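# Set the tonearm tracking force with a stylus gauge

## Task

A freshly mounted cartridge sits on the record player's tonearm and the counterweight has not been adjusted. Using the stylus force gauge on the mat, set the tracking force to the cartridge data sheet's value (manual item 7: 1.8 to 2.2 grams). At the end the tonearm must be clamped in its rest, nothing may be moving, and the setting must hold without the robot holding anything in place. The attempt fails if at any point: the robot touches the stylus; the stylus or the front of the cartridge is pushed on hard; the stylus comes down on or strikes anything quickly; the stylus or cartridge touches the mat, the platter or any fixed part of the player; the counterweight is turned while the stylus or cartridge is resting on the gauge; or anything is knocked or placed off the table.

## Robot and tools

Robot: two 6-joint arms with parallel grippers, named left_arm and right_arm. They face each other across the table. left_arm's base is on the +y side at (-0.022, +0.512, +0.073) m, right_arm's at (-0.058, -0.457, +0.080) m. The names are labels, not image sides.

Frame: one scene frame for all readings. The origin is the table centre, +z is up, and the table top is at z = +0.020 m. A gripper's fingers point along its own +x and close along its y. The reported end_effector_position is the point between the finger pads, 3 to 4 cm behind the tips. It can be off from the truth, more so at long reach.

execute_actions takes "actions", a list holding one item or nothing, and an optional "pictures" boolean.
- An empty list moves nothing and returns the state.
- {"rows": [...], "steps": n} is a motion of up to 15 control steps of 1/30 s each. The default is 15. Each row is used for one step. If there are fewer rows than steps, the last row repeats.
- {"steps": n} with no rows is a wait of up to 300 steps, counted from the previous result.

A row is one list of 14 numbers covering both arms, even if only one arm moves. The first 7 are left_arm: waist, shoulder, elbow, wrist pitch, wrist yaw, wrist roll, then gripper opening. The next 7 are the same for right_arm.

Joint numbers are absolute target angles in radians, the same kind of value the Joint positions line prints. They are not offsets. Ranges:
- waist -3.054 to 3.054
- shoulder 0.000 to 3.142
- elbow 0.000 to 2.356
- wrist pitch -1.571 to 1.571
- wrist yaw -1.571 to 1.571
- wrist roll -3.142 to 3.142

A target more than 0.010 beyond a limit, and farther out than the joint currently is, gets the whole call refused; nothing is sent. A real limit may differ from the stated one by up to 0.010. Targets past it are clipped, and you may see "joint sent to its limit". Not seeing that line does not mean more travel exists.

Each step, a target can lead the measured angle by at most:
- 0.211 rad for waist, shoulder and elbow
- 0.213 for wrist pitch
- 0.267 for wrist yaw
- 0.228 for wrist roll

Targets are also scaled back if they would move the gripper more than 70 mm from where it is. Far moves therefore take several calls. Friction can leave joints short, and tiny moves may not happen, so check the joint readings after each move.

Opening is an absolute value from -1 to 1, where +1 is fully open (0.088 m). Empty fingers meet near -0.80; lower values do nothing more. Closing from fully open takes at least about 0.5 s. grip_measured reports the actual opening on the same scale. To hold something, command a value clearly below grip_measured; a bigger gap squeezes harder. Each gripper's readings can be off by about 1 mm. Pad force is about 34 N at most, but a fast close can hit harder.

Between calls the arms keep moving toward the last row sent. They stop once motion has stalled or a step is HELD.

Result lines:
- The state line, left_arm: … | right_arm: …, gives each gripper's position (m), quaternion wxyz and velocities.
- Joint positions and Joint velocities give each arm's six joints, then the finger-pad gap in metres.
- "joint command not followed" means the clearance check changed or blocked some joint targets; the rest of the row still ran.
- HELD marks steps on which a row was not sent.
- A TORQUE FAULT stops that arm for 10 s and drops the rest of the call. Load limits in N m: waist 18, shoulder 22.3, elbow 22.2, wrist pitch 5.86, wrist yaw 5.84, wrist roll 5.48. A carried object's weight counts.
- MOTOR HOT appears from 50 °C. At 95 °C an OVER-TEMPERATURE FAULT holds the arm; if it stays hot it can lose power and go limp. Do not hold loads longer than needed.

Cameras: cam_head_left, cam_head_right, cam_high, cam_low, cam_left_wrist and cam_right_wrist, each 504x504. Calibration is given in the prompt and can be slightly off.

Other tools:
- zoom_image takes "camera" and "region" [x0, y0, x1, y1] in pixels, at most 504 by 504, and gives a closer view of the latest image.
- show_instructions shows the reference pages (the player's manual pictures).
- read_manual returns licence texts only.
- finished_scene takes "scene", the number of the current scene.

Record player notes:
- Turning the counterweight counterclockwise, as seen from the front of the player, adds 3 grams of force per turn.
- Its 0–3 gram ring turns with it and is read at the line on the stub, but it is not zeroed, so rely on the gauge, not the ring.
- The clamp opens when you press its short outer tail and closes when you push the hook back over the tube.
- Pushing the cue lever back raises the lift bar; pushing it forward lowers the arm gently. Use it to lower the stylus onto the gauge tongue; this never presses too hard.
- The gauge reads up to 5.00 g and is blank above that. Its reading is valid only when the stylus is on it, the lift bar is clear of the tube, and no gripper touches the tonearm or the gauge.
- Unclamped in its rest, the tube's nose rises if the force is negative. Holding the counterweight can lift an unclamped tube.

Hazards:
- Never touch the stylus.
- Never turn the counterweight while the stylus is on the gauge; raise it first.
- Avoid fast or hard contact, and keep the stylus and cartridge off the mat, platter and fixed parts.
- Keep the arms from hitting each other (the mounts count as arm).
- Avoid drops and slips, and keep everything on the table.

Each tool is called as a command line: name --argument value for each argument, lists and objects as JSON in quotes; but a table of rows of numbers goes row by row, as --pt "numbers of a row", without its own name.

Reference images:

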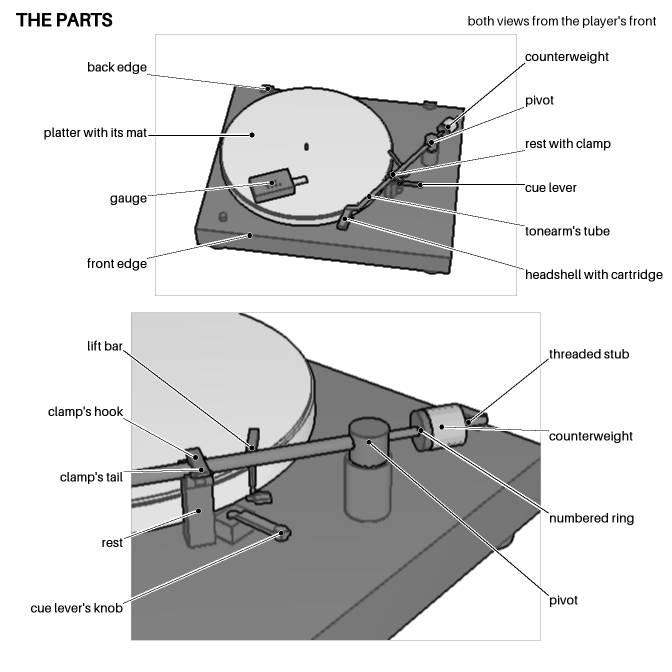

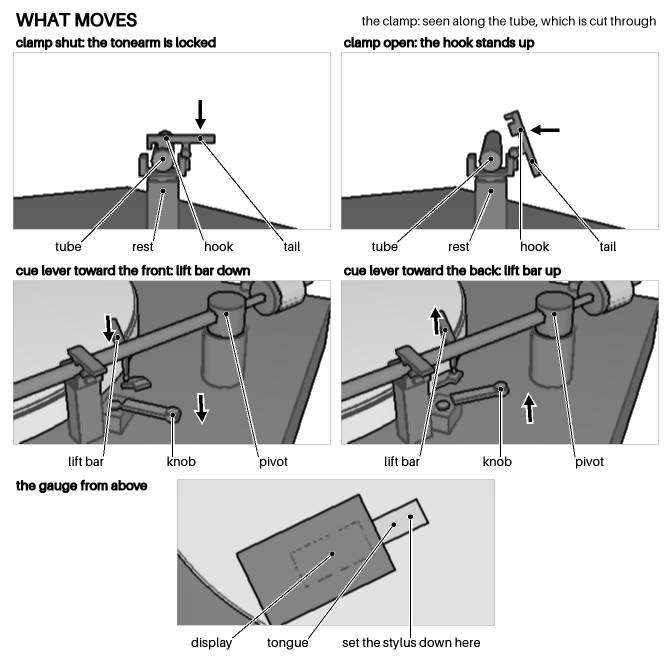

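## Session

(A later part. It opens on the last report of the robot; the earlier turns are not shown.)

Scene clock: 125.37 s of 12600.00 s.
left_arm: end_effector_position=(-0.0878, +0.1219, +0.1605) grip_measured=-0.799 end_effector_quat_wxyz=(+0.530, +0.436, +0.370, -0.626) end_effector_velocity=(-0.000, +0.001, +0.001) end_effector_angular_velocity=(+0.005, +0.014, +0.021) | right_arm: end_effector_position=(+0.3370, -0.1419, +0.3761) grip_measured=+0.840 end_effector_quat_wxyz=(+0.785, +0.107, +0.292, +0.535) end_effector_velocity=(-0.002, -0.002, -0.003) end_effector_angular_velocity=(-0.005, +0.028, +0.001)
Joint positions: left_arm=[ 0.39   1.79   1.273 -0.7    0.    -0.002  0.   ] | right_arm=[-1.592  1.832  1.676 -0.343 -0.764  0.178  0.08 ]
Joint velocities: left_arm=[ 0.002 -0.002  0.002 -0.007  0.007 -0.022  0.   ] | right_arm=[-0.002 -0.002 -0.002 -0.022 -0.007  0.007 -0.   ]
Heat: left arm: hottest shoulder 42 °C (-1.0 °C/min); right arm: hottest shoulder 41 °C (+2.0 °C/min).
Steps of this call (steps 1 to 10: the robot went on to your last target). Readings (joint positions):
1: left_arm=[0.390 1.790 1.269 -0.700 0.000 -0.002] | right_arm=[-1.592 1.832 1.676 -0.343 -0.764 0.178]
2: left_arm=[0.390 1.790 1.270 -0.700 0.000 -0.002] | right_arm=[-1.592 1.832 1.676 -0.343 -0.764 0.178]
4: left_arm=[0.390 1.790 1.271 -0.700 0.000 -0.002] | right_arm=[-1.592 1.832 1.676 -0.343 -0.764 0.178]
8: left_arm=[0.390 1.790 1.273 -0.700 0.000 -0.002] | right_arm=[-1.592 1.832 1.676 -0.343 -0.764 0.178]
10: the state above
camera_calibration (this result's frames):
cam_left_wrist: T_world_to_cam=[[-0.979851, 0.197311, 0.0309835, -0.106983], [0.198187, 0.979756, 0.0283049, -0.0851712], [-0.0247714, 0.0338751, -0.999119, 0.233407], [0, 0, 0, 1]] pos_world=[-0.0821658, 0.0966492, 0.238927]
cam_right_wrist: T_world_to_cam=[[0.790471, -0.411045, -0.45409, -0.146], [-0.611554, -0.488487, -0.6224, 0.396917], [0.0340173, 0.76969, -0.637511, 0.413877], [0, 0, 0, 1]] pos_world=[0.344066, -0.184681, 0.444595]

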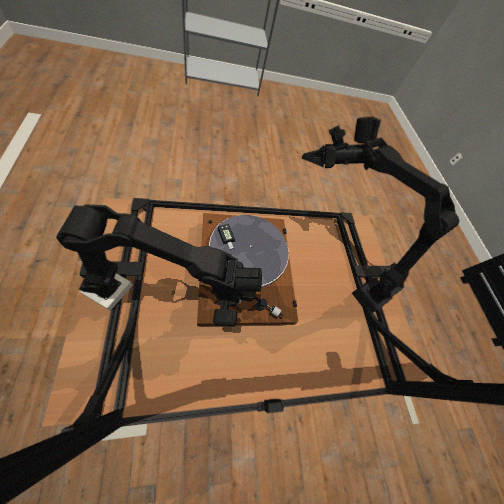

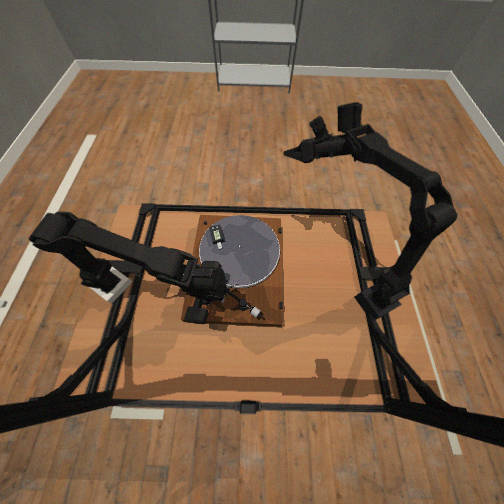

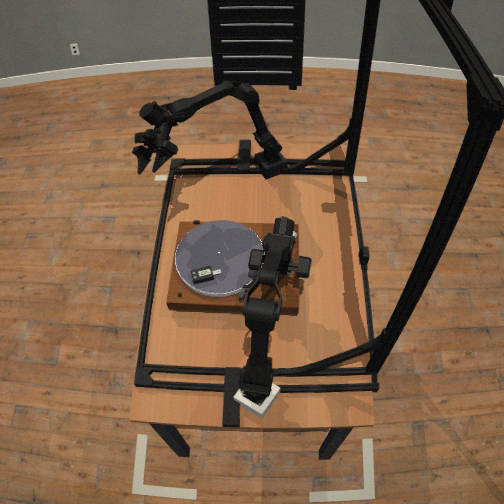

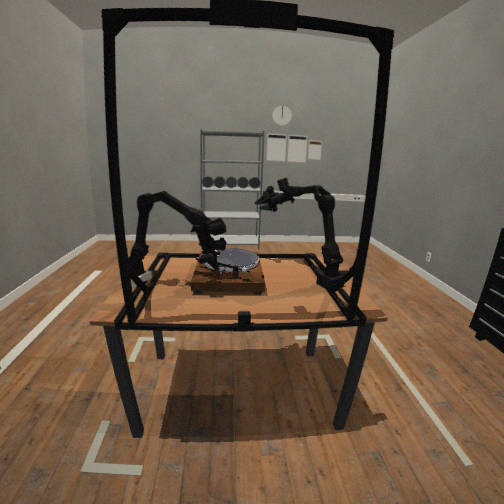

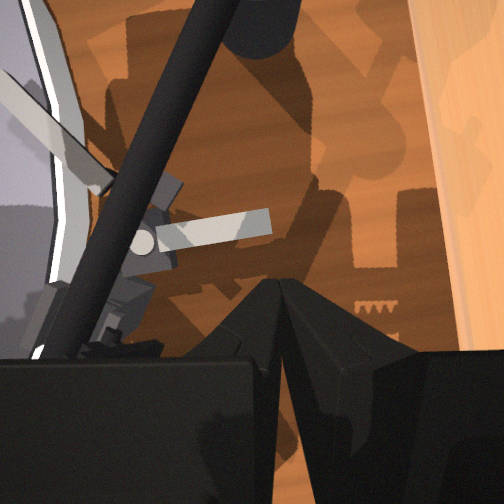

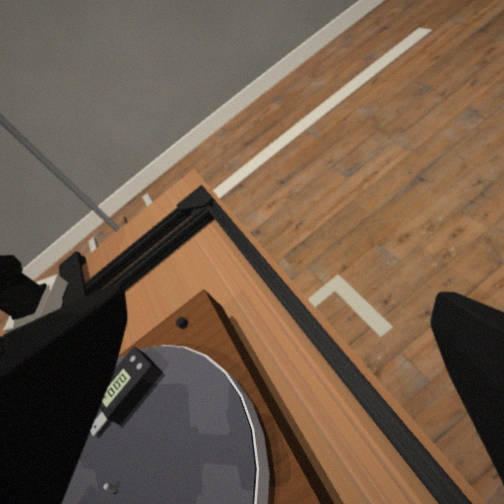

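execute_actions --actions '[{"rows":[[0.36,1.799,1.28,-0.70,-0.06,0,-0.9,-1.592,1.831,1.677,-0.343,-0.764,0.178,0.84],[0.36,1.799,1.28,-0.70,-0.06,0,-0.9,-1.592,1.831,1.677,-0.343,-0.764,0.178,0.84],[0.33,1.799,1.28,-0.70,-0.13,0,-0.9,-1.592,1.831,1.677,-0.343,-0.764,0.178,0.84],[0.33,1.799,1.28,-0.70,-0.13,0,-0.9,-1.592,1.831,1.677,-0.343,-0.764,0.178,0.84],[0.30,1.799,1.28,-0.70,-0.2,0,-0.9,-1.592,1.831,1.677,-0.343,-0.764,0.178,0.84],[0.30,1.799,1.28,-0.70,-0.2,0,-0.9,-1.592,1.831,1.677,-0.343,-0.764,0.178,0.84],[0.275,1.799,1.28,-0.70,-0.26,0,-0.9,-1.592,1.831,1.677,-0.343,-0.764,0.178,0.84],[0.275,1.799,1.28,-0.70,-0.26,0,-0.9,-1.592,1.831,1.677,-0.343,-0.764,0.178,0.84],[0.259,1.799,1.28,-0.70,-0.3,0,-0.9,-1.592,1.831,1.677,-0.343,-0.764,0.178,0.84]],"steps":15}]' --pictures false

execute_actions --actions '[{"steps":10}]'

Scene clock: 145.87 s of 12600.00 s.
left_arm: end_effector_position=(-0.0957, +0.1230, +0.1664) grip_measured=-0.799 end_effector_quat_wxyz=(+0.579, +0.503, +0.271, -0.581) end_effector_velocity=(+0.013, -0.000, +0.002) end_effector_angular_velocity=(-0.017, -0.105, +0.024) | right_arm: end_effector_position=(+0.3370, -0.1419, +0.3761) grip_measured=+0.840 end_effector_quat_wxyz=(+0.785, +0.107, +0.293, +0.535) end_effector_velocity=(-0.001, -0.003, +0.002) end_effector_angular_velocity=(+0.000, -0.003, +0.002)
Joint positions: left_arm=[ 0.262  1.791  1.273 -0.7   -0.29  -0.001  0.   ] | right_arm=[-1.592  1.832  1.676 -0.343 -0.764  0.178  0.08 ]
Joint velocities: left_arm=[-0.007  0.002 -0.002 -0.007 -0.11   0.007  0.   ] | right_arm=[-0.007 -0.007 -0.002 -0.007 -0.007 -0.007 -0.   ]
Heat: left arm: hottest shoulder 42 °C (-2.0 °C/min); right arm: hottest shoulder 42 °C (+2.0 °C/min).
Steps of this call (steps 1 to 15: the robot went on to your last target; steps 16 to 90: nothing new was sent; then 17.00 s passed at rest; steps 91 to 105: all 15 steps of this action). Readings (joint positions):
91: left_arm=[0.388 1.791 1.273 -0.700 -0.014 -0.002] | right_arm=[-1.592 1.832 1.676 -0.343 -0.764 0.178]
92: left_arm=[0.382 1.791 1.273 -0.700 -0.029 -0.002] | right_arm=[-1.592 1.832 1.676 -0.343 -0.764 0.178]
94: left_arm=[0.362 1.791 1.273 -0.700 -0.080 -0.002] | right_arm=[-1.592 1.832 1.676 -0.343 -0.764 0.178]
98: left_arm=[0.303 1.791 1.273 -0.700 -0.200 -0.001] | right_arm=[-1.592 1.832 1.676 -0.343 -0.764 0.178]
105: the state above

Scene clock: 146.20 s of 12600.00 s.
left_arm: end_effector_position=(-0.0946, +0.1228, +0.1667) grip_measured=-0.799 end_effector_quat_wxyz=(+0.581, +0.504, +0.269, -0.579) end_effector_velocity=(+0.001, +0.002, -0.000) end_effector_angular_velocity=(+0.004, -0.006, +0.007) | right_arm: end_effector_position=(+0.3370, -0.1419, +0.3761) grip_measured=+0.840 end_effector_quat_wxyz=(+0.785, +0.107, +0.293, +0.535) end_effector_velocity=(-0.002, -0.002, +0.002) end_effector_angular_velocity=(+0.004, +0.010, +0.001)
Joint positions: left_arm=[ 0.262  1.791  1.273 -0.7   -0.297 -0.001  0.   ] | right_arm=[-1.592  1.832  1.676 -0.343 -0.764  0.178  0.08 ]
Joint velocities: left_arm=[-0.002 -0.002 -0.002 -0.007 -0.007 -0.007  0.   ] | right_arm=[-0.002 -0.007 -0.002 -0.007 -0.007  0.007 -0.   ]
Heat: left arm: hottest shoulder 42 °C (-2.0 °C/min); right arm: hottest shoulder 42 °C (+2.0 °C/min).
Steps of this call (steps 1 to 10: the robot went on to your last target). Readings (joint positions):
1: left_arm=[0.262 1.791 1.273 -0.700 -0.292 -0.001] | right_arm=[-1.592 1.832 1.676 -0.343 -0.764 0.178]
2: left_arm=[0.262 1.791 1.273 -0.700 -0.294 -0.001] | right_arm=[-1.592 1.832 1.676 -0.343 -0.764 0.178]
4: left_arm=[0.262 1.791 1.273 -0.700 -0.296 -0.001] | right_arm=[-1.592 1.832 1.676 -0.343 -0.764 0.178]
8: left_arm=[0.262 1.791 1.273 -0.700 -0.297 -0.001] | right_arm=[-1.592 1.832 1.676 -0.343 -0.764 0.178]
10: the state above
camera_calibration (this result's frames):
cam_left_wrist: T_world_to_cam=[[-0.945208, 0.215098, -0.245588, -0.0668095], [0.21633, 0.976066, 0.0222864, -0.0817281], [0.244504, -0.0320629, -0.969118, 0.267955], [0, 0, 0, 1]] pos_world=[-0.110985, 0.102734, 0.245094]
cam_right_wrist: T_world_to_cam=[[0.79026, -0.411105, -0.454403, -0.14582], [-0.611833, -0.488345, -0.622237, 0.39697], [0.0338991, 0.769748, -0.637447, 0.413901], [0, 0, 0, 1]] pos_world=[0.344084, -0.184689, 0.444589]

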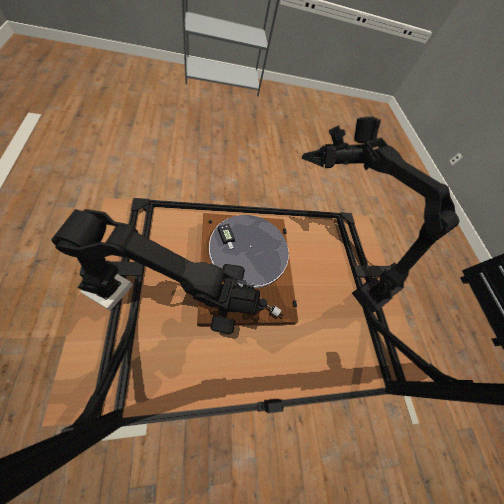

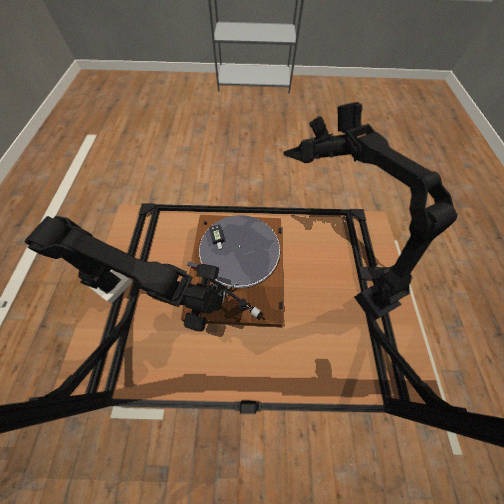

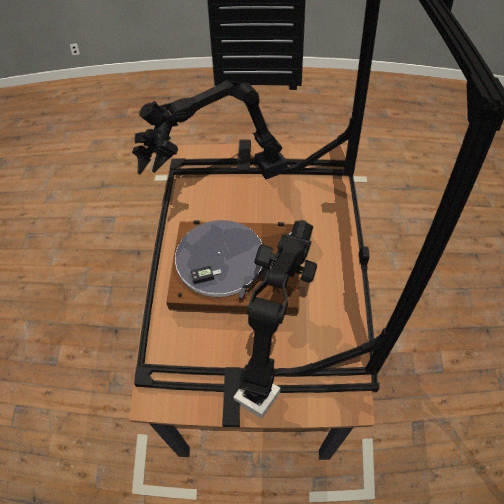

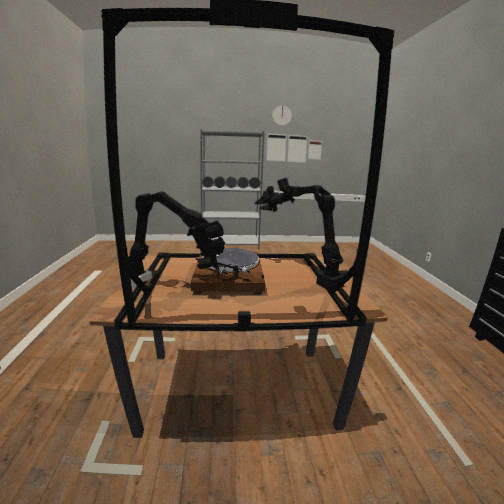

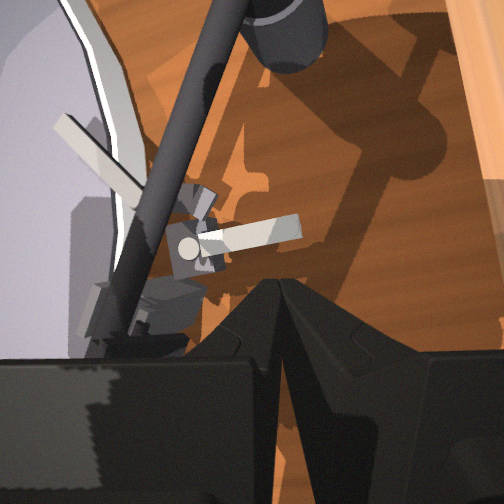

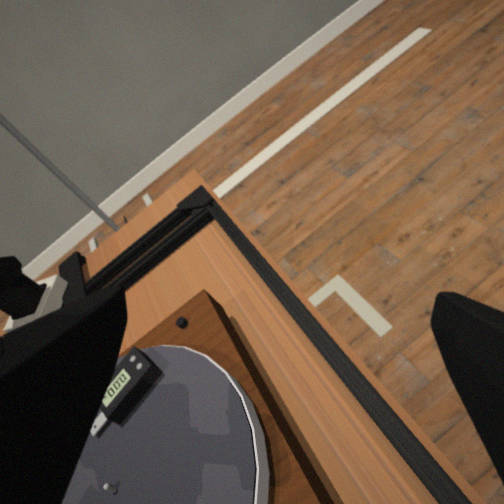

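Descend.

execute_actions --actions '[{"rows":[[0.262,1.81,1.245,-0.66,-0.3,0,-0.9,-1.592,1.831,1.677,-0.343,-0.764,0.178,0.84],[0.262,1.81,1.245,-0.66,-0.3,0,-0.9,-1.592,1.831,1.677,-0.343,-0.764,0.178,0.84],[0.262,1.81,1.245,-0.66,-0.3,0,-0.9,-1.592,1.831,1.677,-0.343,-0.764,0.178,0.84],[0.262,1.825,1.215,-0.62,-0.3,0,-0.9,-1.592,1.831,1.677,-0.343,-0.764,0.178,0.84],[0.262,1.825,1.215,-0.62,-0.3,0,-0.9,-1.592,1.831,1.677,-0.343,-0.764,0.178,0.84],[0.262,1.825,1.215,-0.62,-0.3,0,-0.9,-1.592,1.831,1.677,-0.343,-0.764,0.178,0.84],[0.262,1.842,1.186,-0.578,-0.3,0,-0.9,-1.592,1.831,1.677,-0.343,-0.764,0.178,0.84]],"steps":15}]' --pictures false

execute_actions --actions '[{"steps":10}]'

zoom_image --camera "cam_low" --region '[190, 230, 260, 290]'

Scene clock: 152.60 s of 12600.00 s.
left_arm: end_effector_position=(-0.0943, +0.1232, +0.1329) grip_measured=-0.799 end_effector_quat_wxyz=(+0.580, +0.508, +0.271, -0.577) end_effector_velocity=(-0.005, -0.012, +0.005) end_effector_angular_velocity=(-0.066, +0.015, +0.002) | right_arm: end_effector_position=(+0.3370, -0.1419, +0.3761) grip_measured=+0.840 end_effector_quat_wxyz=(+0.785, +0.107, +0.293, +0.535) end_effector_velocity=(-0.001, -0.001, -0.001) end_effector_angular_velocity=(-0.002, +0.002, +0.007)
Joint positions: left_arm=[ 0.262  1.838  1.194 -0.583 -0.299 -0.001  0.   ] | right_arm=[-1.592  1.832  1.676 -0.343 -0.764  0.178  0.08 ]
Joint velocities: left_arm=[-0.007 -0.002 -0.002  0.066 -0.007 -0.007  0.   ] | right_arm=[-0.002 -0.002 -0.002 -0.007 -0.007 -0.007 -0.   ]
Heat: left arm: hottest shoulder 42 °C (-2.0 °C/min); right arm: hottest shoulder 42 °C (+2.0 °C/min).
Steps of this call (steps 1 to 15: the robot went on to your last target; steps 16 to 90: nothing new was sent; then 2.90 s passed at rest; steps 91 to 105: all 15 steps of this action). Readings (joint positions):
91: left_arm=[0.262 1.792 1.271 -0.693 -0.298 -0.001] | right_arm=[-1.592 1.832 1.676 -0.343 -0.764 0.178]
92: left_arm=[0.262 1.793 1.268 -0.682 -0.298 -0.001] | right_arm=[-1.592 1.832 1.676 -0.343 -0.764 0.178]
94: left_arm=[0.262 1.799 1.258 -0.661 -0.299 -0.001] | right_arm=[-1.592 1.832 1.676 -0.343 -0.764 0.178]
98: left_arm=[0.262 1.817 1.221 -0.610 -0.299 -0.001] | right_arm=[-1.592 1.832 1.676 -0.343 -0.764 0.178]
105: the state above

Scene clock: 152.93 s of 12600.00 s.
left_arm: end_effector_position=(-0.0945, +0.1226, +0.1331) grip_measured=-0.799 end_effector_quat_wxyz=(+0.580, +0.507, +0.270, -0.577) end_effector_velocity=(-0.001, +0.002, -0.001) end_effector_angular_velocity=(+0.008, +0.007, +0.002) | right_arm: end_effector_position=(+0.3370, -0.1419, +0.3761) grip_measured=+0.840 end_effector_quat_wxyz=(+0.785, +0.107, +0.293, +0.535) end_effector_velocity=(-0.002, -0.001, -0.003) end_effector_angular_velocity=(-0.004, +0.006, +0.007)
Joint positions: left_arm=[ 0.262  1.838  1.194 -0.58  -0.299 -0.001  0.   ] | right_arm=[-1.592  1.832  1.676 -0.343 -0.764  0.178  0.08 ]
Joint velocities: left_arm=[-0.002 -0.002 -0.002 -0.007  0.007 -0.007  0.   ] | right_arm=[-0.002 -0.002 -0.007 -0.007 -0.007 -0.007 -0.   ]
Heat: left arm: hottest shoulder 42 °C (-2.0 °C/min); right arm: hottest shoulder 42 °C (+2.0 °C/min).
Steps of this call (steps 1 to 10: the robot went on to your last target). Readings (joint positions):
1: left_arm=[0.262 1.838 1.194 -0.581 -0.299 -0.001] | right_arm=[-1.592 1.832 1.676 -0.343 -0.764 0.178]
2: left_arm=[0.262 1.838 1.194 -0.580 -0.299 -0.001] | right_arm=[-1.592 1.832 1.676 -0.343 -0.764 0.178]
4: left_arm=[0.262 1.838 1.194 -0.580 -0.299 -0.001] | right_arm=[-1.592 1.832 1.676 -0.343 -0.764 0.178]
8: left_arm=[0.262 1.838 1.194 -0.580 -0.299 -0.001] | right_arm=[-1.592 1.832 1.676 -0.343 -0.764 0.178]
10: the state above
camera_calibration (this result's frames):
cam_left_wrist: T_world_to_cam=[[-0.944548, 0.216269, -0.247097, -0.0747876], [0.215869, 0.97599, 0.0290476, -0.0817437], [0.247446, -0.0259038, -0.968555, 0.23483], [0, 0, 0, 1]] pos_world=[-0.111102, 0.102038, 0.21134]
cam_right_wrist: T_world_to_cam=[[0.79026, -0.411105, -0.454403, -0.14582], [-0.611833, -0.488345, -0.622237, 0.39697], [0.0338991, 0.769748, -0.637447, 0.413901], [0, 0, 0, 1]] pos_world=[0.344084, -0.184689, 0.444589]

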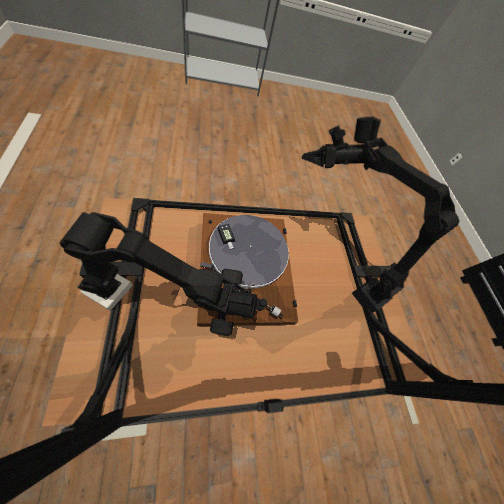

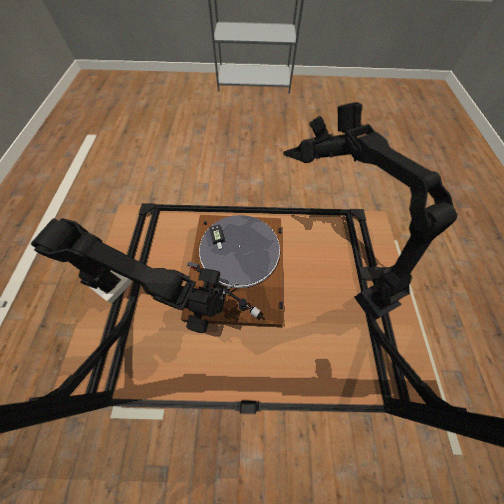

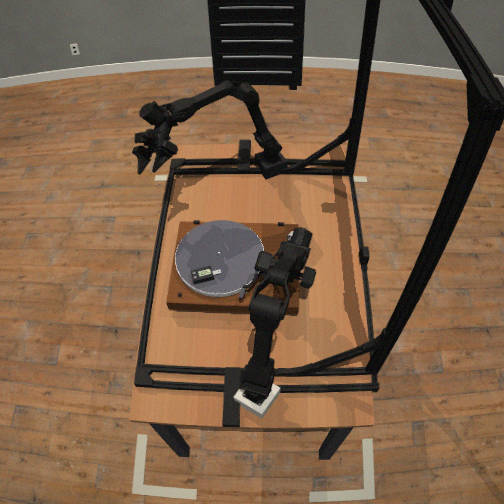

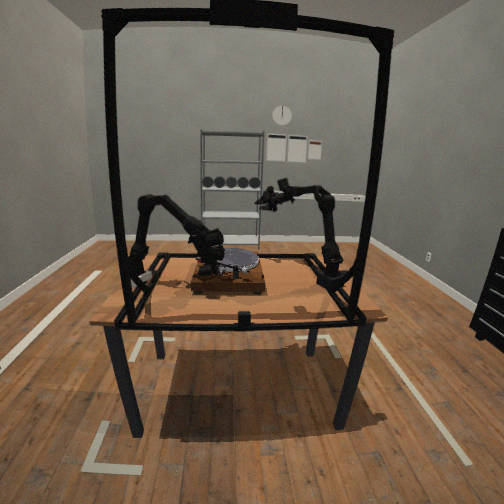

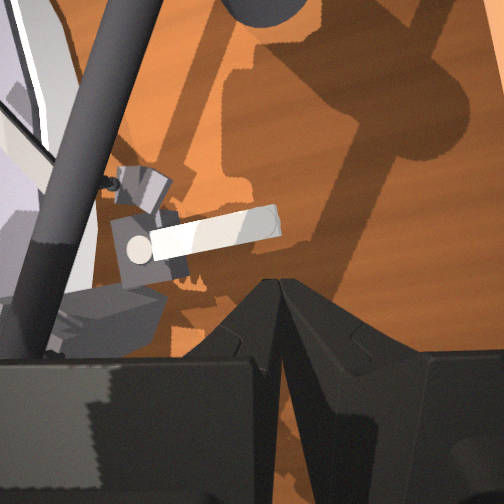

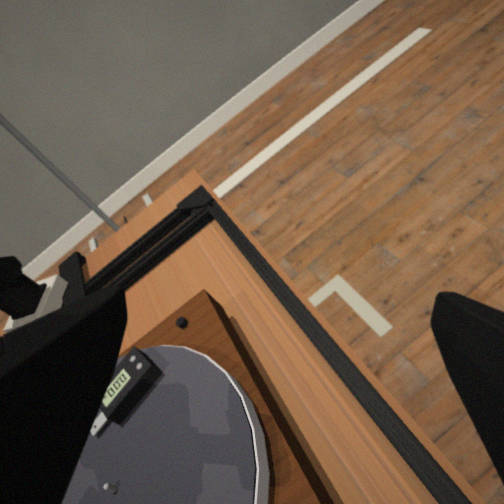

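Region (190, 230, 260, 290) of cam_low's 504x504 image, scaled by 7.200, with more detail than that image has; it fills the top 432 rows of this view, and the rest is white.

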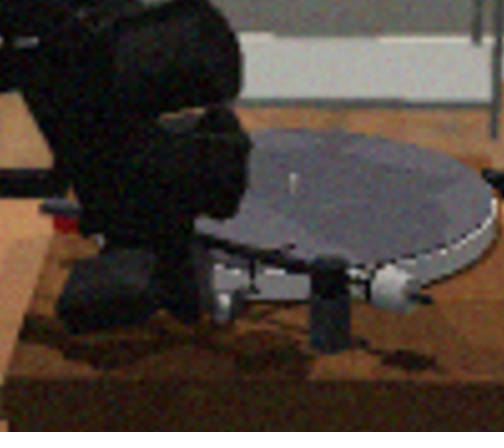

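execute_actions --actions '[{"rows":[[0.278,1.842,1.194,-0.58,-0.3,0,-0.9,-1.592,1.831,1.677,-0.343,-0.764,0.178,0.84],[0.278,1.842,1.194,-0.58,-0.3,0,-0.9,-1.592,1.831,1.677,-0.343,-0.764,0.178,0.84],[0.278,1.842,1.194,-0.58,-0.3,0,-0.9,-1.592,1.831,1.677,-0.343,-0.764,0.178,0.84],[0.278,1.842,1.194,-0.58,-0.3,0,-0.9,-1.592,1.831,1.677,-0.343,-0.764,0.178,0.84],[0.278,1.856,1.225,-0.585,-0.3,0,-0.9,-1.592,1.831,1.677,-0.343,-0.764,0.178,0.84],[0.278,1.856,1.225,-0.585,-0.3,0,-0.9,-1.592,1.831,1.677,-0.343,-0.764,0.178,0.84],[0.278,1.856,1.225,-0.585,-0.3,0,-0.9,-1.592,1.831,1.677,-0.343,-0.764,0.178,0.84],[0.278,1.87,1.243,-0.59,-0.3,0,-0.9,-1.592,1.831,1.677,-0.343,-0.764,0.178,0.84],[0.278,1.87,1.243,-0.59,-0.3,0,-0.9,-1.592,1.831,1.677,-0.343,-0.764,0.178,0.84],[0.278,1.87,1.243,-0.59,-0.3,0,-0.9,-1.592,1.831,1.677,-0.343,-0.764,0.178,0.84],[0.278,1.886,1.261,-0.597,-0.3,0,-0.9,-1.592,1.831,1.677,-0.343,-0.764,0.178,0.84]],"steps":15}]' --pictures false

execute_actions --actions '[{"steps":12}]'

Scene clock: 163.87 s of 12600.00 s.
left_arm: end_effector_position=(-0.0921, +0.1113, +0.1345) grip_measured=-0.799 end_effector_quat_wxyz=(+0.585, +0.504, +0.273, -0.574) end_effector_velocity=(+0.001, -0.003, -0.007) end_effector_angular_velocity=(+0.039, -0.021, -0.002) | right_arm: end_effector_position=(+0.3370, -0.1419, +0.3761) grip_measured=+0.840 end_effector_quat_wxyz=(+0.785, +0.107, +0.292, +0.535) end_effector_velocity=(-0.007, +0.001, +0.000) end_effector_angular_velocity=(-0.000, +0.013, +0.024)
Joint positions: left_arm=[ 0.275  1.873  1.245 -0.594 -0.299 -0.001  0.   ] | right_arm=[-1.592  1.832  1.676 -0.343 -0.764  0.178  0.08 ]
Joint velocities: left_arm=[ 0.002  0.046  0.042 -0.037 -0.007  0.007  0.   ] | right_arm=[ 0.002 -0.007 -0.002 -0.022 -0.022 -0.007 -0.   ]
Heat: left arm: hottest shoulder 43 °C (+0.0 °C/min); right arm: hottest shoulder 42 °C (+1.0 °C/min).
Steps of this call (steps 1 to 15: the robot went on to your last target; steps 16 to 90: nothing new was sent; then 7.43 s passed at rest; steps 91 to 105: all 15 steps of this action). Readings (joint positions):
91: left_arm=[0.262 1.839 1.194 -0.580 -0.299 -0.001] | right_arm=[-1.592 1.832 1.676 -0.343 -0.764 0.178]
92: left_arm=[0.265 1.839 1.194 -0.580 -0.299 -0.001] | right_arm=[-1.592 1.832 1.676 -0.343 -0.764 0.178]
94: left_arm=[0.270 1.839 1.194 -0.580 -0.299 -0.001] | right_arm=[-1.592 1.832 1.676 -0.343 -0.764 0.178]
98: left_arm=[0.275 1.848 1.209 -0.585 -0.299 -0.001] | right_arm=[-1.592 1.832 1.676 -0.343 -0.764 0.178]
105: the state above

Scene clock: 164.27 s of 12600.00 s.
left_arm: end_effector_position=(-0.0922, +0.1109, +0.1344) grip_measured=-0.799 end_effector_quat_wxyz=(+0.584, +0.505, +0.273, -0.573) end_effector_velocity=(-0.000, -0.001, -0.001) end_effector_angular_velocity=(-0.009, +0.003, +0.020) | right_arm: end_effector_position=(+0.3370, -0.1419, +0.3761) grip_measured=+0.840 end_effector_quat_wxyz=(+0.785, +0.107, +0.292, +0.535) end_effector_velocity=(-0.002, -0.002, -0.002) end_effector_angular_velocity=(+0.002, +0.009, +0.015)
Joint positions: left_arm=[ 0.275  1.876  1.249 -0.597 -0.299 -0.001  0.   ] | right_arm=[-1.592  1.832  1.676 -0.343 -0.764  0.178  0.08 ]
Joint velocities: left_arm=[-0.002  0.002 -0.002  0.007 -0.007 -0.022  0.   ] | right_arm=[-0.007 -0.002 -0.007 -0.007 -0.022 -0.007 -0.   ]
Heat: left arm: hottest shoulder 43 °C (+0.0 °C/min); right arm: hottest shoulder 42 °C (+1.0 °C/min).
Steps of this call (steps 1 to 12: the robot went on to your last target). Readings (joint positions):
1: left_arm=[0.275 1.874 1.246 -0.595 -0.299 -0.001] | right_arm=[-1.592 1.832 1.676 -0.343 -0.764 0.178]
2: left_arm=[0.275 1.875 1.247 -0.595 -0.299 -0.001] | right_arm=[-1.592 1.832 1.676 -0.343 -0.764 0.178]
4: left_arm=[0.275 1.875 1.248 -0.596 -0.299 -0.001] | right_arm=[-1.592 1.832 1.676 -0.343 -0.764 0.178]
8: left_arm=[0.275 1.875 1.249 -0.596 -0.299 -0.001] | right_arm=[-1.592 1.832 1.676 -0.343 -0.764 0.178]
12: the state above
camera_calibration (this result's frames):
cam_left_wrist: T_world_to_cam=[[-0.947337, 0.202892, -0.247764, -0.0683974], [0.202175, 0.978931, 0.0286119, -0.0723558], [0.248349, -0.0229867, -0.968398, 0.23491], [0, 0, 0, 1]] pos_world=[-0.108507, 0.0901085, 0.21261]
cam_right_wrist: T_world_to_cam=[[0.790471, -0.411045, -0.45409, -0.146], [-0.611554, -0.488487, -0.6224, 0.396917], [0.0340173, 0.76969, -0.637511, 0.413877], [0, 0, 0, 1]] pos_world=[0.344066, -0.184681, 0.444595]

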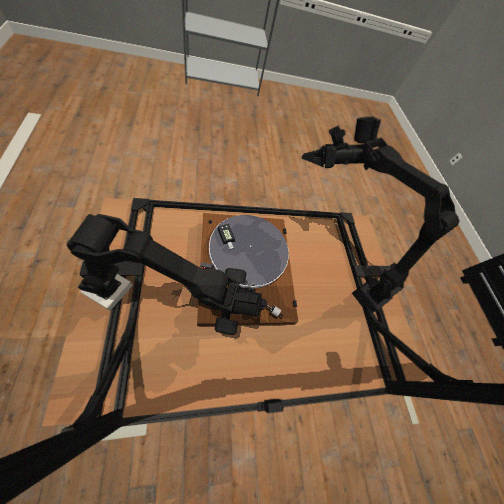

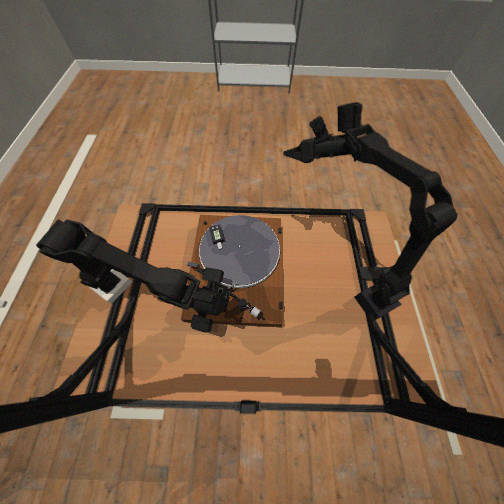

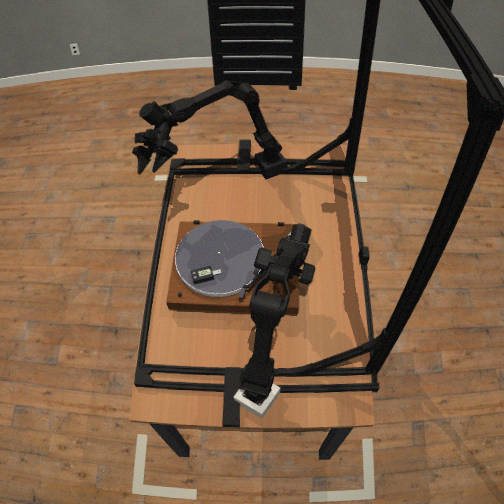

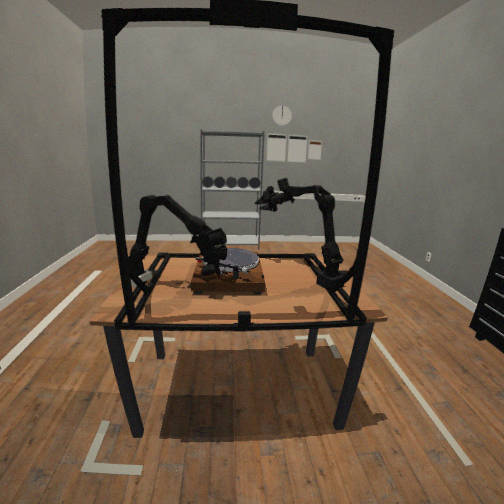

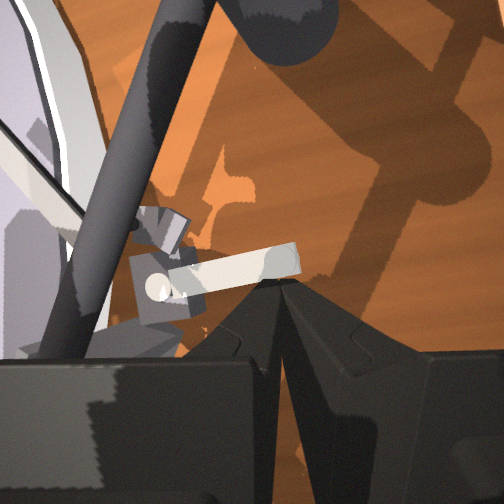

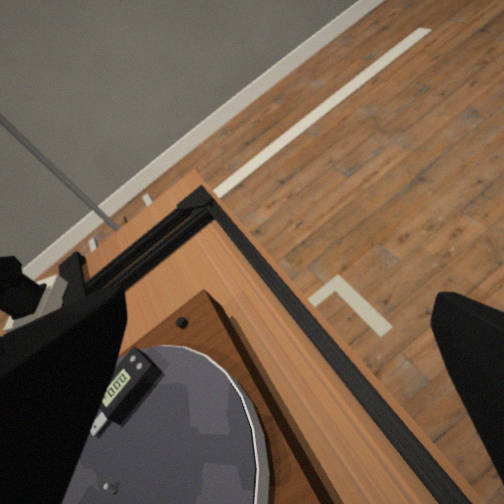

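Another 1 cm with a slight shift toward the lever's pivot.

execute_actions --actions '[{"rows":[[0.281,1.898,1.275,-0.6,-0.3,0,-0.9,-1.592,1.831,1.677,-0.343,-0.764,0.178,0.84],[0.281,1.898,1.275,-0.6,-0.3,0,-0.9,-1.592,1.831,1.677,-0.343,-0.764,0.178,0.84],[0.281,1.898,1.275,-0.6,-0.3,0,-0.9,-1.592,1.831,1.677,-0.343,-0.764,0.178,0.84],[0.281,1.898,1.275,-0.6,-0.3,0,-0.9,-1.592,1.831,1.677,-0.343,-0.764,0.178,0.84],[0.285,1.911,1.291,-0.604,-0.3,0,-0.9,-1.592,1.831,1.677,-0.343,-0.764,0.178,0.84],[0.285,1.911,1.291,-0.604,-0.3,0,-0.9,-1.592,1.831,1.677,-0.343,-0.764,0.178,0.84],[0.285,1.911,1.291,-0.604,-0.3,0,-0.9,-1.592,1.831,1.677,-0.343,-0.764,0.178,0.84],[0.285,1.911,1.291,-0.604,-0.3,0,-0.9,-1.592,1.831,1.677,-0.343,-0.764,0.178,0.84],[0.289,1.924,1.307,-0.608,-0.3,0,-0.9,-1.592,1.831,1.677,-0.343,-0.764,0.178,0.84]],"steps":15}]' --pictures false

execute_actions --actions '[{"steps":12}]'

Scene clock: 170.83 s of 12600.00 s.
left_arm: end_effector_position=(-0.0917, +0.1005, +0.1347) grip_measured=-0.799 end_effector_quat_wxyz=(+0.587, +0.503, +0.275, -0.572) end_effector_velocity=(+0.002, -0.002, -0.001) end_effector_angular_velocity=(+0.004, -0.006, +0.012) | right_arm: end_effector_position=(+0.3370, -0.1419, +0.3761) grip_measured=+0.840 end_effector_quat_wxyz=(+0.785, +0.107, +0.292, +0.535) end_effector_velocity=(-0.002, -0.001, -0.005) end_effector_angular_velocity=(-0.011, +0.019, +0.007)
Joint positions: left_arm=[ 0.283  1.91   1.295 -0.606 -0.299 -0.001  0.   ] | right_arm=[-1.592  1.832  1.676 -0.343 -0.764  0.178  0.08 ]
Joint velocities: left_arm=[ 0.002  0.012  0.012 -0.007 -0.007 -0.007  0.   ] | right_arm=[-0.002  0.002 -0.002 -0.022 -0.007 -0.007 -0.   ]
Heat: left arm: hottest shoulder 43 °C (+0.0 °C/min); right arm: hottest shoulder 43 °C (+2.0 °C/min).
Steps of this call (steps 1 to 15: the robot went on to your last target; steps 16 to 90: nothing new was sent; then 3.07 s passed at rest; steps 91 to 105: all 15 steps of this action). Readings (joint positions):
91: left_arm=[0.276 1.878 1.252 -0.598 -0.299 -0.001] | right_arm=[-1.592 1.832 1.676 -0.343 -0.764 0.178]
92: left_arm=[0.276 1.880 1.255 -0.600 -0.299 -0.001] | right_arm=[-1.592 1.832 1.676 -0.343 -0.764 0.178]
94: left_arm=[0.276 1.884 1.260 -0.600 -0.299 -0.001] | right_arm=[-1.592 1.832 1.676 -0.343 -0.764 0.178]
98: left_arm=[0.279 1.895 1.275 -0.603 -0.299 -0.001] | right_arm=[-1.592 1.832 1.676 -0.343 -0.764 0.178]
105: the state above

Scene clock: 171.23 s of 12600.00 s.
left_arm: end_effector_position=(-0.0917, +0.1001, +0.1347) grip_measured=-0.799 end_effector_quat_wxyz=(+0.587, +0.503, +0.275, -0.572) end_effector_velocity=(-0.000, -0.001, +0.001) end_effector_angular_velocity=(-0.010, -0.002, +0.007) | right_arm: end_effector_position=(+0.3370, -0.1419, +0.3761) grip_measured=+0.840 end_effector_quat_wxyz=(+0.785, +0.107, +0.292, +0.535) end_effector_velocity=(-0.002, +0.001, -0.005) end_effector_angular_velocity=(-0.000, +0.013, +0.019)
Joint positions: left_arm=[ 0.284  1.911  1.297 -0.606 -0.299 -0.001  0.   ] | right_arm=[-1.592  1.832  1.676 -0.343 -0.764  0.178  0.08 ]
Joint velocities: left_arm=[-0.002 -0.002 -0.002  0.007 -0.007 -0.007  0.   ] | right_arm=[-0.002  0.007 -0.002 -0.007 -0.022 -0.007  0.   ]
Heat: left arm: hottest shoulder 43 °C (+0.0 °C/min); right arm: hottest shoulder 43 °C (+2.0 °C/min).
Steps of this call (steps 1 to 12: the robot went on to your last target). Readings (joint positions):
1: left_arm=[0.283 1.910 1.295 -0.606 -0.299 -0.001] | right_arm=[-1.592 1.832 1.676 -0.343 -0.764 0.178]
2: left_arm=[0.284 1.910 1.296 -0.606 -0.299 -0.001] | right_arm=[-1.592 1.832 1.676 -0.343 -0.764 0.178]
4: left_arm=[0.284 1.911 1.296 -0.606 -0.299 -0.001] | right_arm=[-1.592 1.832 1.676 -0.343 -0.764 0.178]
8: left_arm=[0.284 1.911 1.297 -0.606 -0.299 -0.001] | right_arm=[-1.592 1.832 1.676 -0.343 -0.764 0.178]
12: the state above
camera_calibration (this result's frames):
cam_left_wrist: T_world_to_cam=[[-0.94921, 0.194206, -0.247556, -0.0649759], [0.193975, 0.980673, 0.0255704, -0.0624242], [0.247737, -0.0237479, -0.968536, 0.234884], [0, 0, 0, 1]] pos_world=[-0.107757, 0.0794145, 0.213005]
cam_right_wrist: T_world_to_cam=[[0.790471, -0.411045, -0.45409, -0.146], [-0.611554, -0.488487, -0.6224, 0.396917], [0.0340173, 0.76969, -0.637511, 0.413877], [0, 0, 0, 1]] pos_world=[0.344066, -0.184681, 0.444595]

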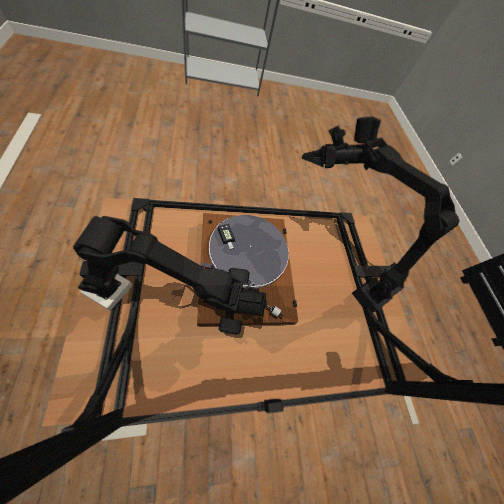

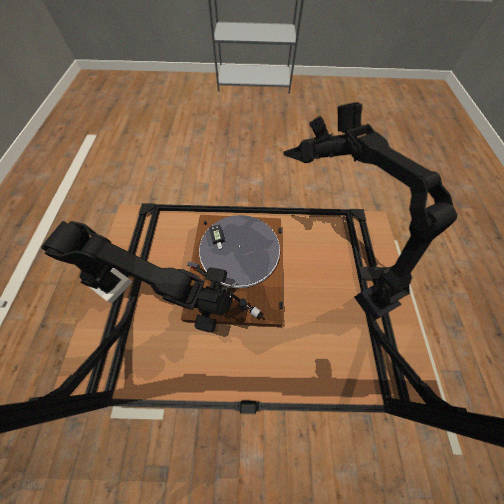

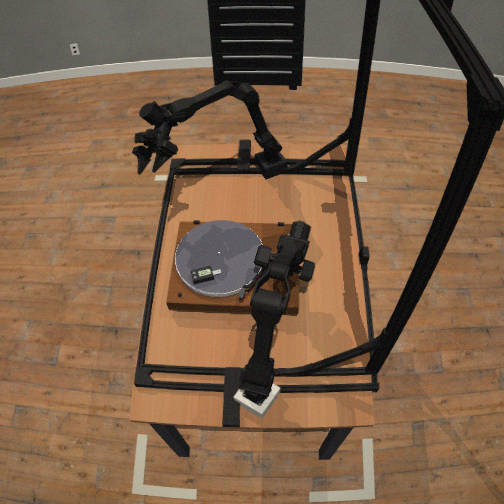

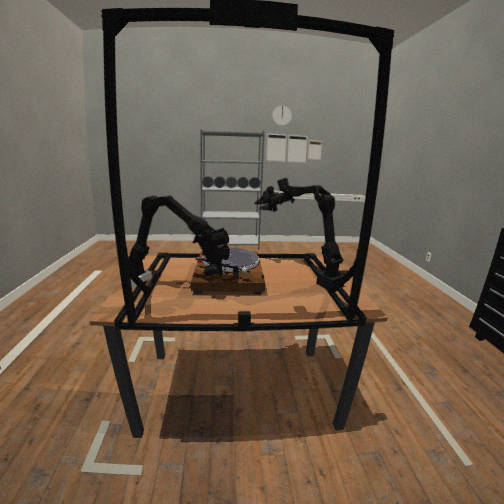

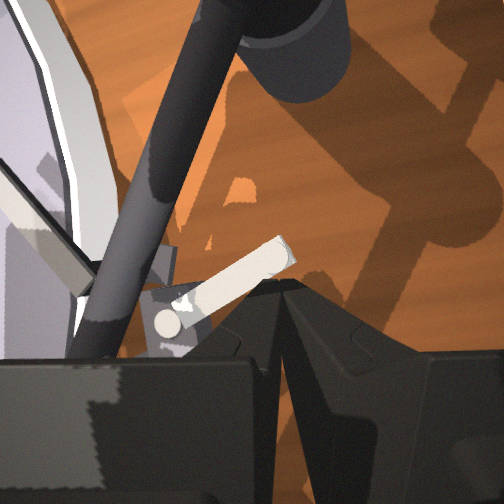

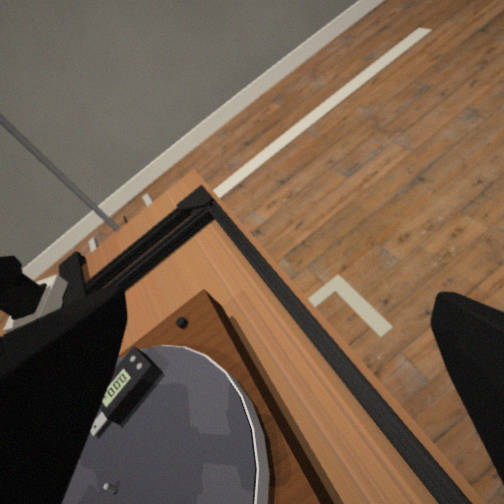

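Working. Continue 8 mm.

execute_actions --actions '[{"rows":[[0.293,1.934,1.32,-0.611,-0.3,0,-0.9,-1.592,1.831,1.677,-0.343,-0.764,0.178,0.84],[0.293,1.934,1.32,-0.611,-0.3,0,-0.9,-1.592,1.831,1.677,-0.343,-0.764,0.178,0.84],[0.293,1.934,1.32,-0.611,-0.3,0,-0.9,-1.592,1.831,1.677,-0.343,-0.764,0.178,0.84],[0.293,1.934,1.32,-0.611,-0.3,0,-0.9,-1.592,1.831,1.677,-0.343,-0.764,0.178,0.84],[0.297,1.944,1.333,-0.614,-0.3,0,-0.9,-1.592,1.831,1.677,-0.343,-0.764,0.178,0.84],[0.297,1.944,1.333,-0.614,-0.3,0,-0.9,-1.592,1.831,1.677,-0.343,-0.764,0.178,0.84],[0.297,1.944,1.333,-0.614,-0.3,0,-0.9,-1.592,1.831,1.677,-0.343,-0.764,0.178,0.84],[0.297,1.944,1.333,-0.614,-0.3,0,-0.9,-1.592,1.831,1.677,-0.343,-0.764,0.178,0.84],[0.301,1.954,1.346,-0.617,-0.3,0,-0.9,-1.592,1.831,1.677,-0.343,-0.764,0.178,0.84]],"steps":15}]' --pictures false

execute_actions --actions '[{"steps":12}]'

Scene clock: 177.47 s of 12600.00 s.
left_arm: end_effector_position=(-0.0884, +0.0912, +0.1345) grip_measured=-0.799 end_effector_quat_wxyz=(+0.591, +0.500, +0.278, -0.568) end_effector_velocity=(-0.000, -0.001, +0.001) end_effector_angular_velocity=(-0.001, -0.004, +0.007) | right_arm: end_effector_position=(+0.3370, -0.1419, +0.3761) grip_measured=+0.840 end_effector_quat_wxyz=(+0.785, +0.107, +0.292, +0.535) end_effector_velocity=(-0.003, -0.000, +0.000) end_effector_angular_velocity=(+0.004, +0.005, +0.019)
Joint positions: left_arm=[ 0.297  1.94   1.335 -0.615 -0.299 -0.001  0.   ] | right_arm=[-1.592  1.832  1.676 -0.343 -0.764  0.178  0.08 ]
Joint velocities: left_arm=[-0.002  0.002  0.007 -0.007 -0.007 -0.007  0.   ] | right_arm=[-0.002 -0.002 -0.002 -0.007 -0.022 -0.007 -0.   ]
Heat: left arm: hottest shoulder 43 °C (+0.0 °C/min); right arm: hottest shoulder 43 °C (+2.0 °C/min).
Steps of this call (steps 1 to 15: the robot went on to your last target; steps 16 to 90: nothing new was sent; then 2.73 s passed at rest; steps 91 to 105: all 15 steps of this action). Readings (joint positions):
91: left_arm=[0.284 1.913 1.299 -0.608 -0.299 -0.001] | right_arm=[-1.592 1.832 1.676 -0.343 -0.764 0.178]
92: left_arm=[0.285 1.915 1.303 -0.610 -0.299 -0.001] | right_arm=[-1.592 1.832 1.676 -0.343 -0.764 0.178]
94: left_arm=[0.286 1.918 1.307 -0.610 -0.299 -0.001] | right_arm=[-1.592 1.832 1.676 -0.343 -0.764 0.178]
98: left_arm=[0.291 1.927 1.320 -0.613 -0.299 -0.001] | right_arm=[-1.592 1.832 1.676 -0.343 -0.764 0.178]
105: the state above

Scene clock: 177.87 s of 12600.00 s.
left_arm: end_effector_position=(-0.0885, +0.0911, +0.1346) grip_measured=-0.799 end_effector_quat_wxyz=(+0.591, +0.500, +0.278, -0.568) end_effector_velocity=(+0.003, +0.003, -0.001) end_effector_angular_velocity=(+0.005, -0.020, +0.012) | right_arm: end_effector_position=(+0.3370, -0.1419, +0.3761) grip_measured=+0.840 end_effector_quat_wxyz=(+0.785, +0.107, +0.292, +0.535) end_effector_velocity=(+0.000, -0.002, -0.006) end_effector_angular_velocity=(-0.021, +0.003, -0.001)
Joint positions: left_arm=[ 0.297  1.94   1.336 -0.615 -0.299 -0.001  0.   ] | right_arm=[-1.592  1.832  1.676 -0.343 -0.764  0.178  0.08 ]
Joint velocities: left_arm=[-0.002 -0.002 -0.007 -0.007 -0.022 -0.007  0.   ] | right_arm=[-0.002  0.002 -0.002 -0.022  0.007 -0.022  0.   ]
Heat: left arm: hottest shoulder 43 °C (+1.0 °C/min); right arm: hottest shoulder 43 °C (+2.0 °C/min).
Steps of this call (steps 1 to 12: the robot went on to your last target). Readings (joint positions):
1: left_arm=[0.297 1.940 1.336 -0.615 -0.299 -0.001] | right_arm=[-1.592 1.832 1.676 -0.343 -0.764 0.178]
2: left_arm=[0.297 1.940 1.336 -0.615 -0.299 -0.001] | right_arm=[-1.592 1.832 1.676 -0.343 -0.764 0.178]
4: left_arm=[0.297 1.940 1.336 -0.615 -0.299 -0.001] | right_arm=[-1.592 1.832 1.676 -0.343 -0.764 0.178]
8: left_arm=[0.297 1.940 1.336 -0.615 -0.299 -0.001] | right_arm=[-1.592 1.832 1.676 -0.343 -0.764 0.178]
12: the state above
camera_calibration (this result's frames):
cam_left_wrist: T_world_to_cam=[[-0.951746, 0.181514, -0.247451, -0.059317], [0.181249, 0.983143, 0.0240496, -0.0553613], [0.247645, -0.0219611, -0.968602, 0.2336], [0, 0, 0, 1]] pos_world=[-0.10427, 0.070325, 0.212918]
cam_right_wrist: T_world_to_cam=[[0.790471, -0.411045, -0.45409, -0.146], [-0.611554, -0.488487, -0.6224, 0.396917], [0.0340173, 0.76969, -0.637511, 0.413877], [0, 0, 0, 1]] pos_world=[0.344066, -0.184681, 0.444595]

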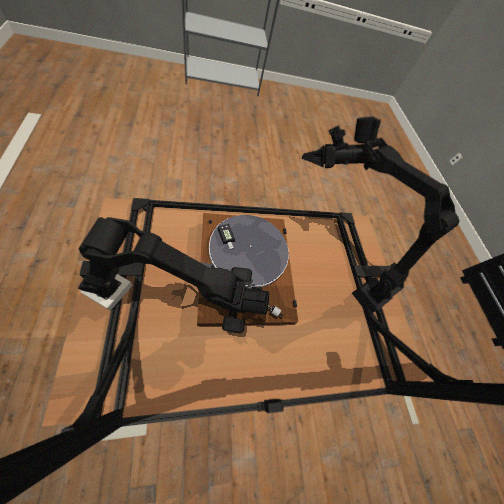

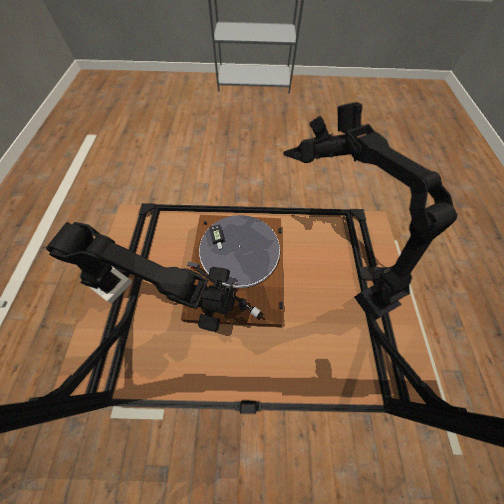

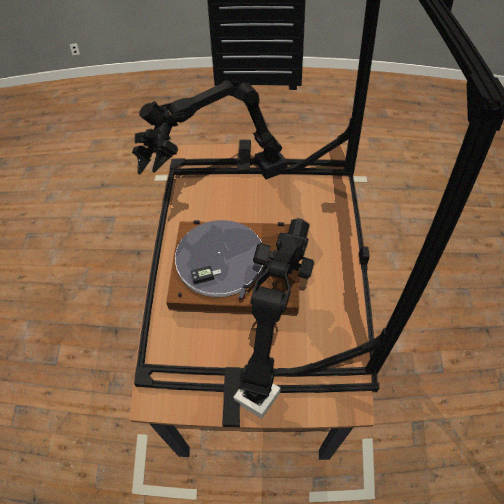

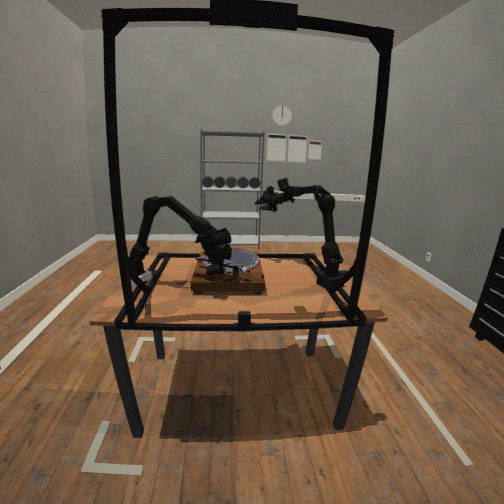

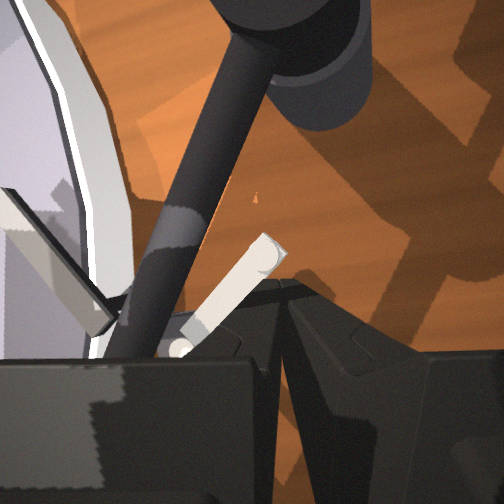

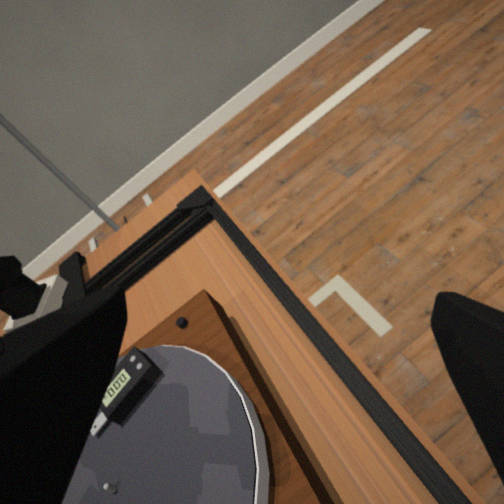

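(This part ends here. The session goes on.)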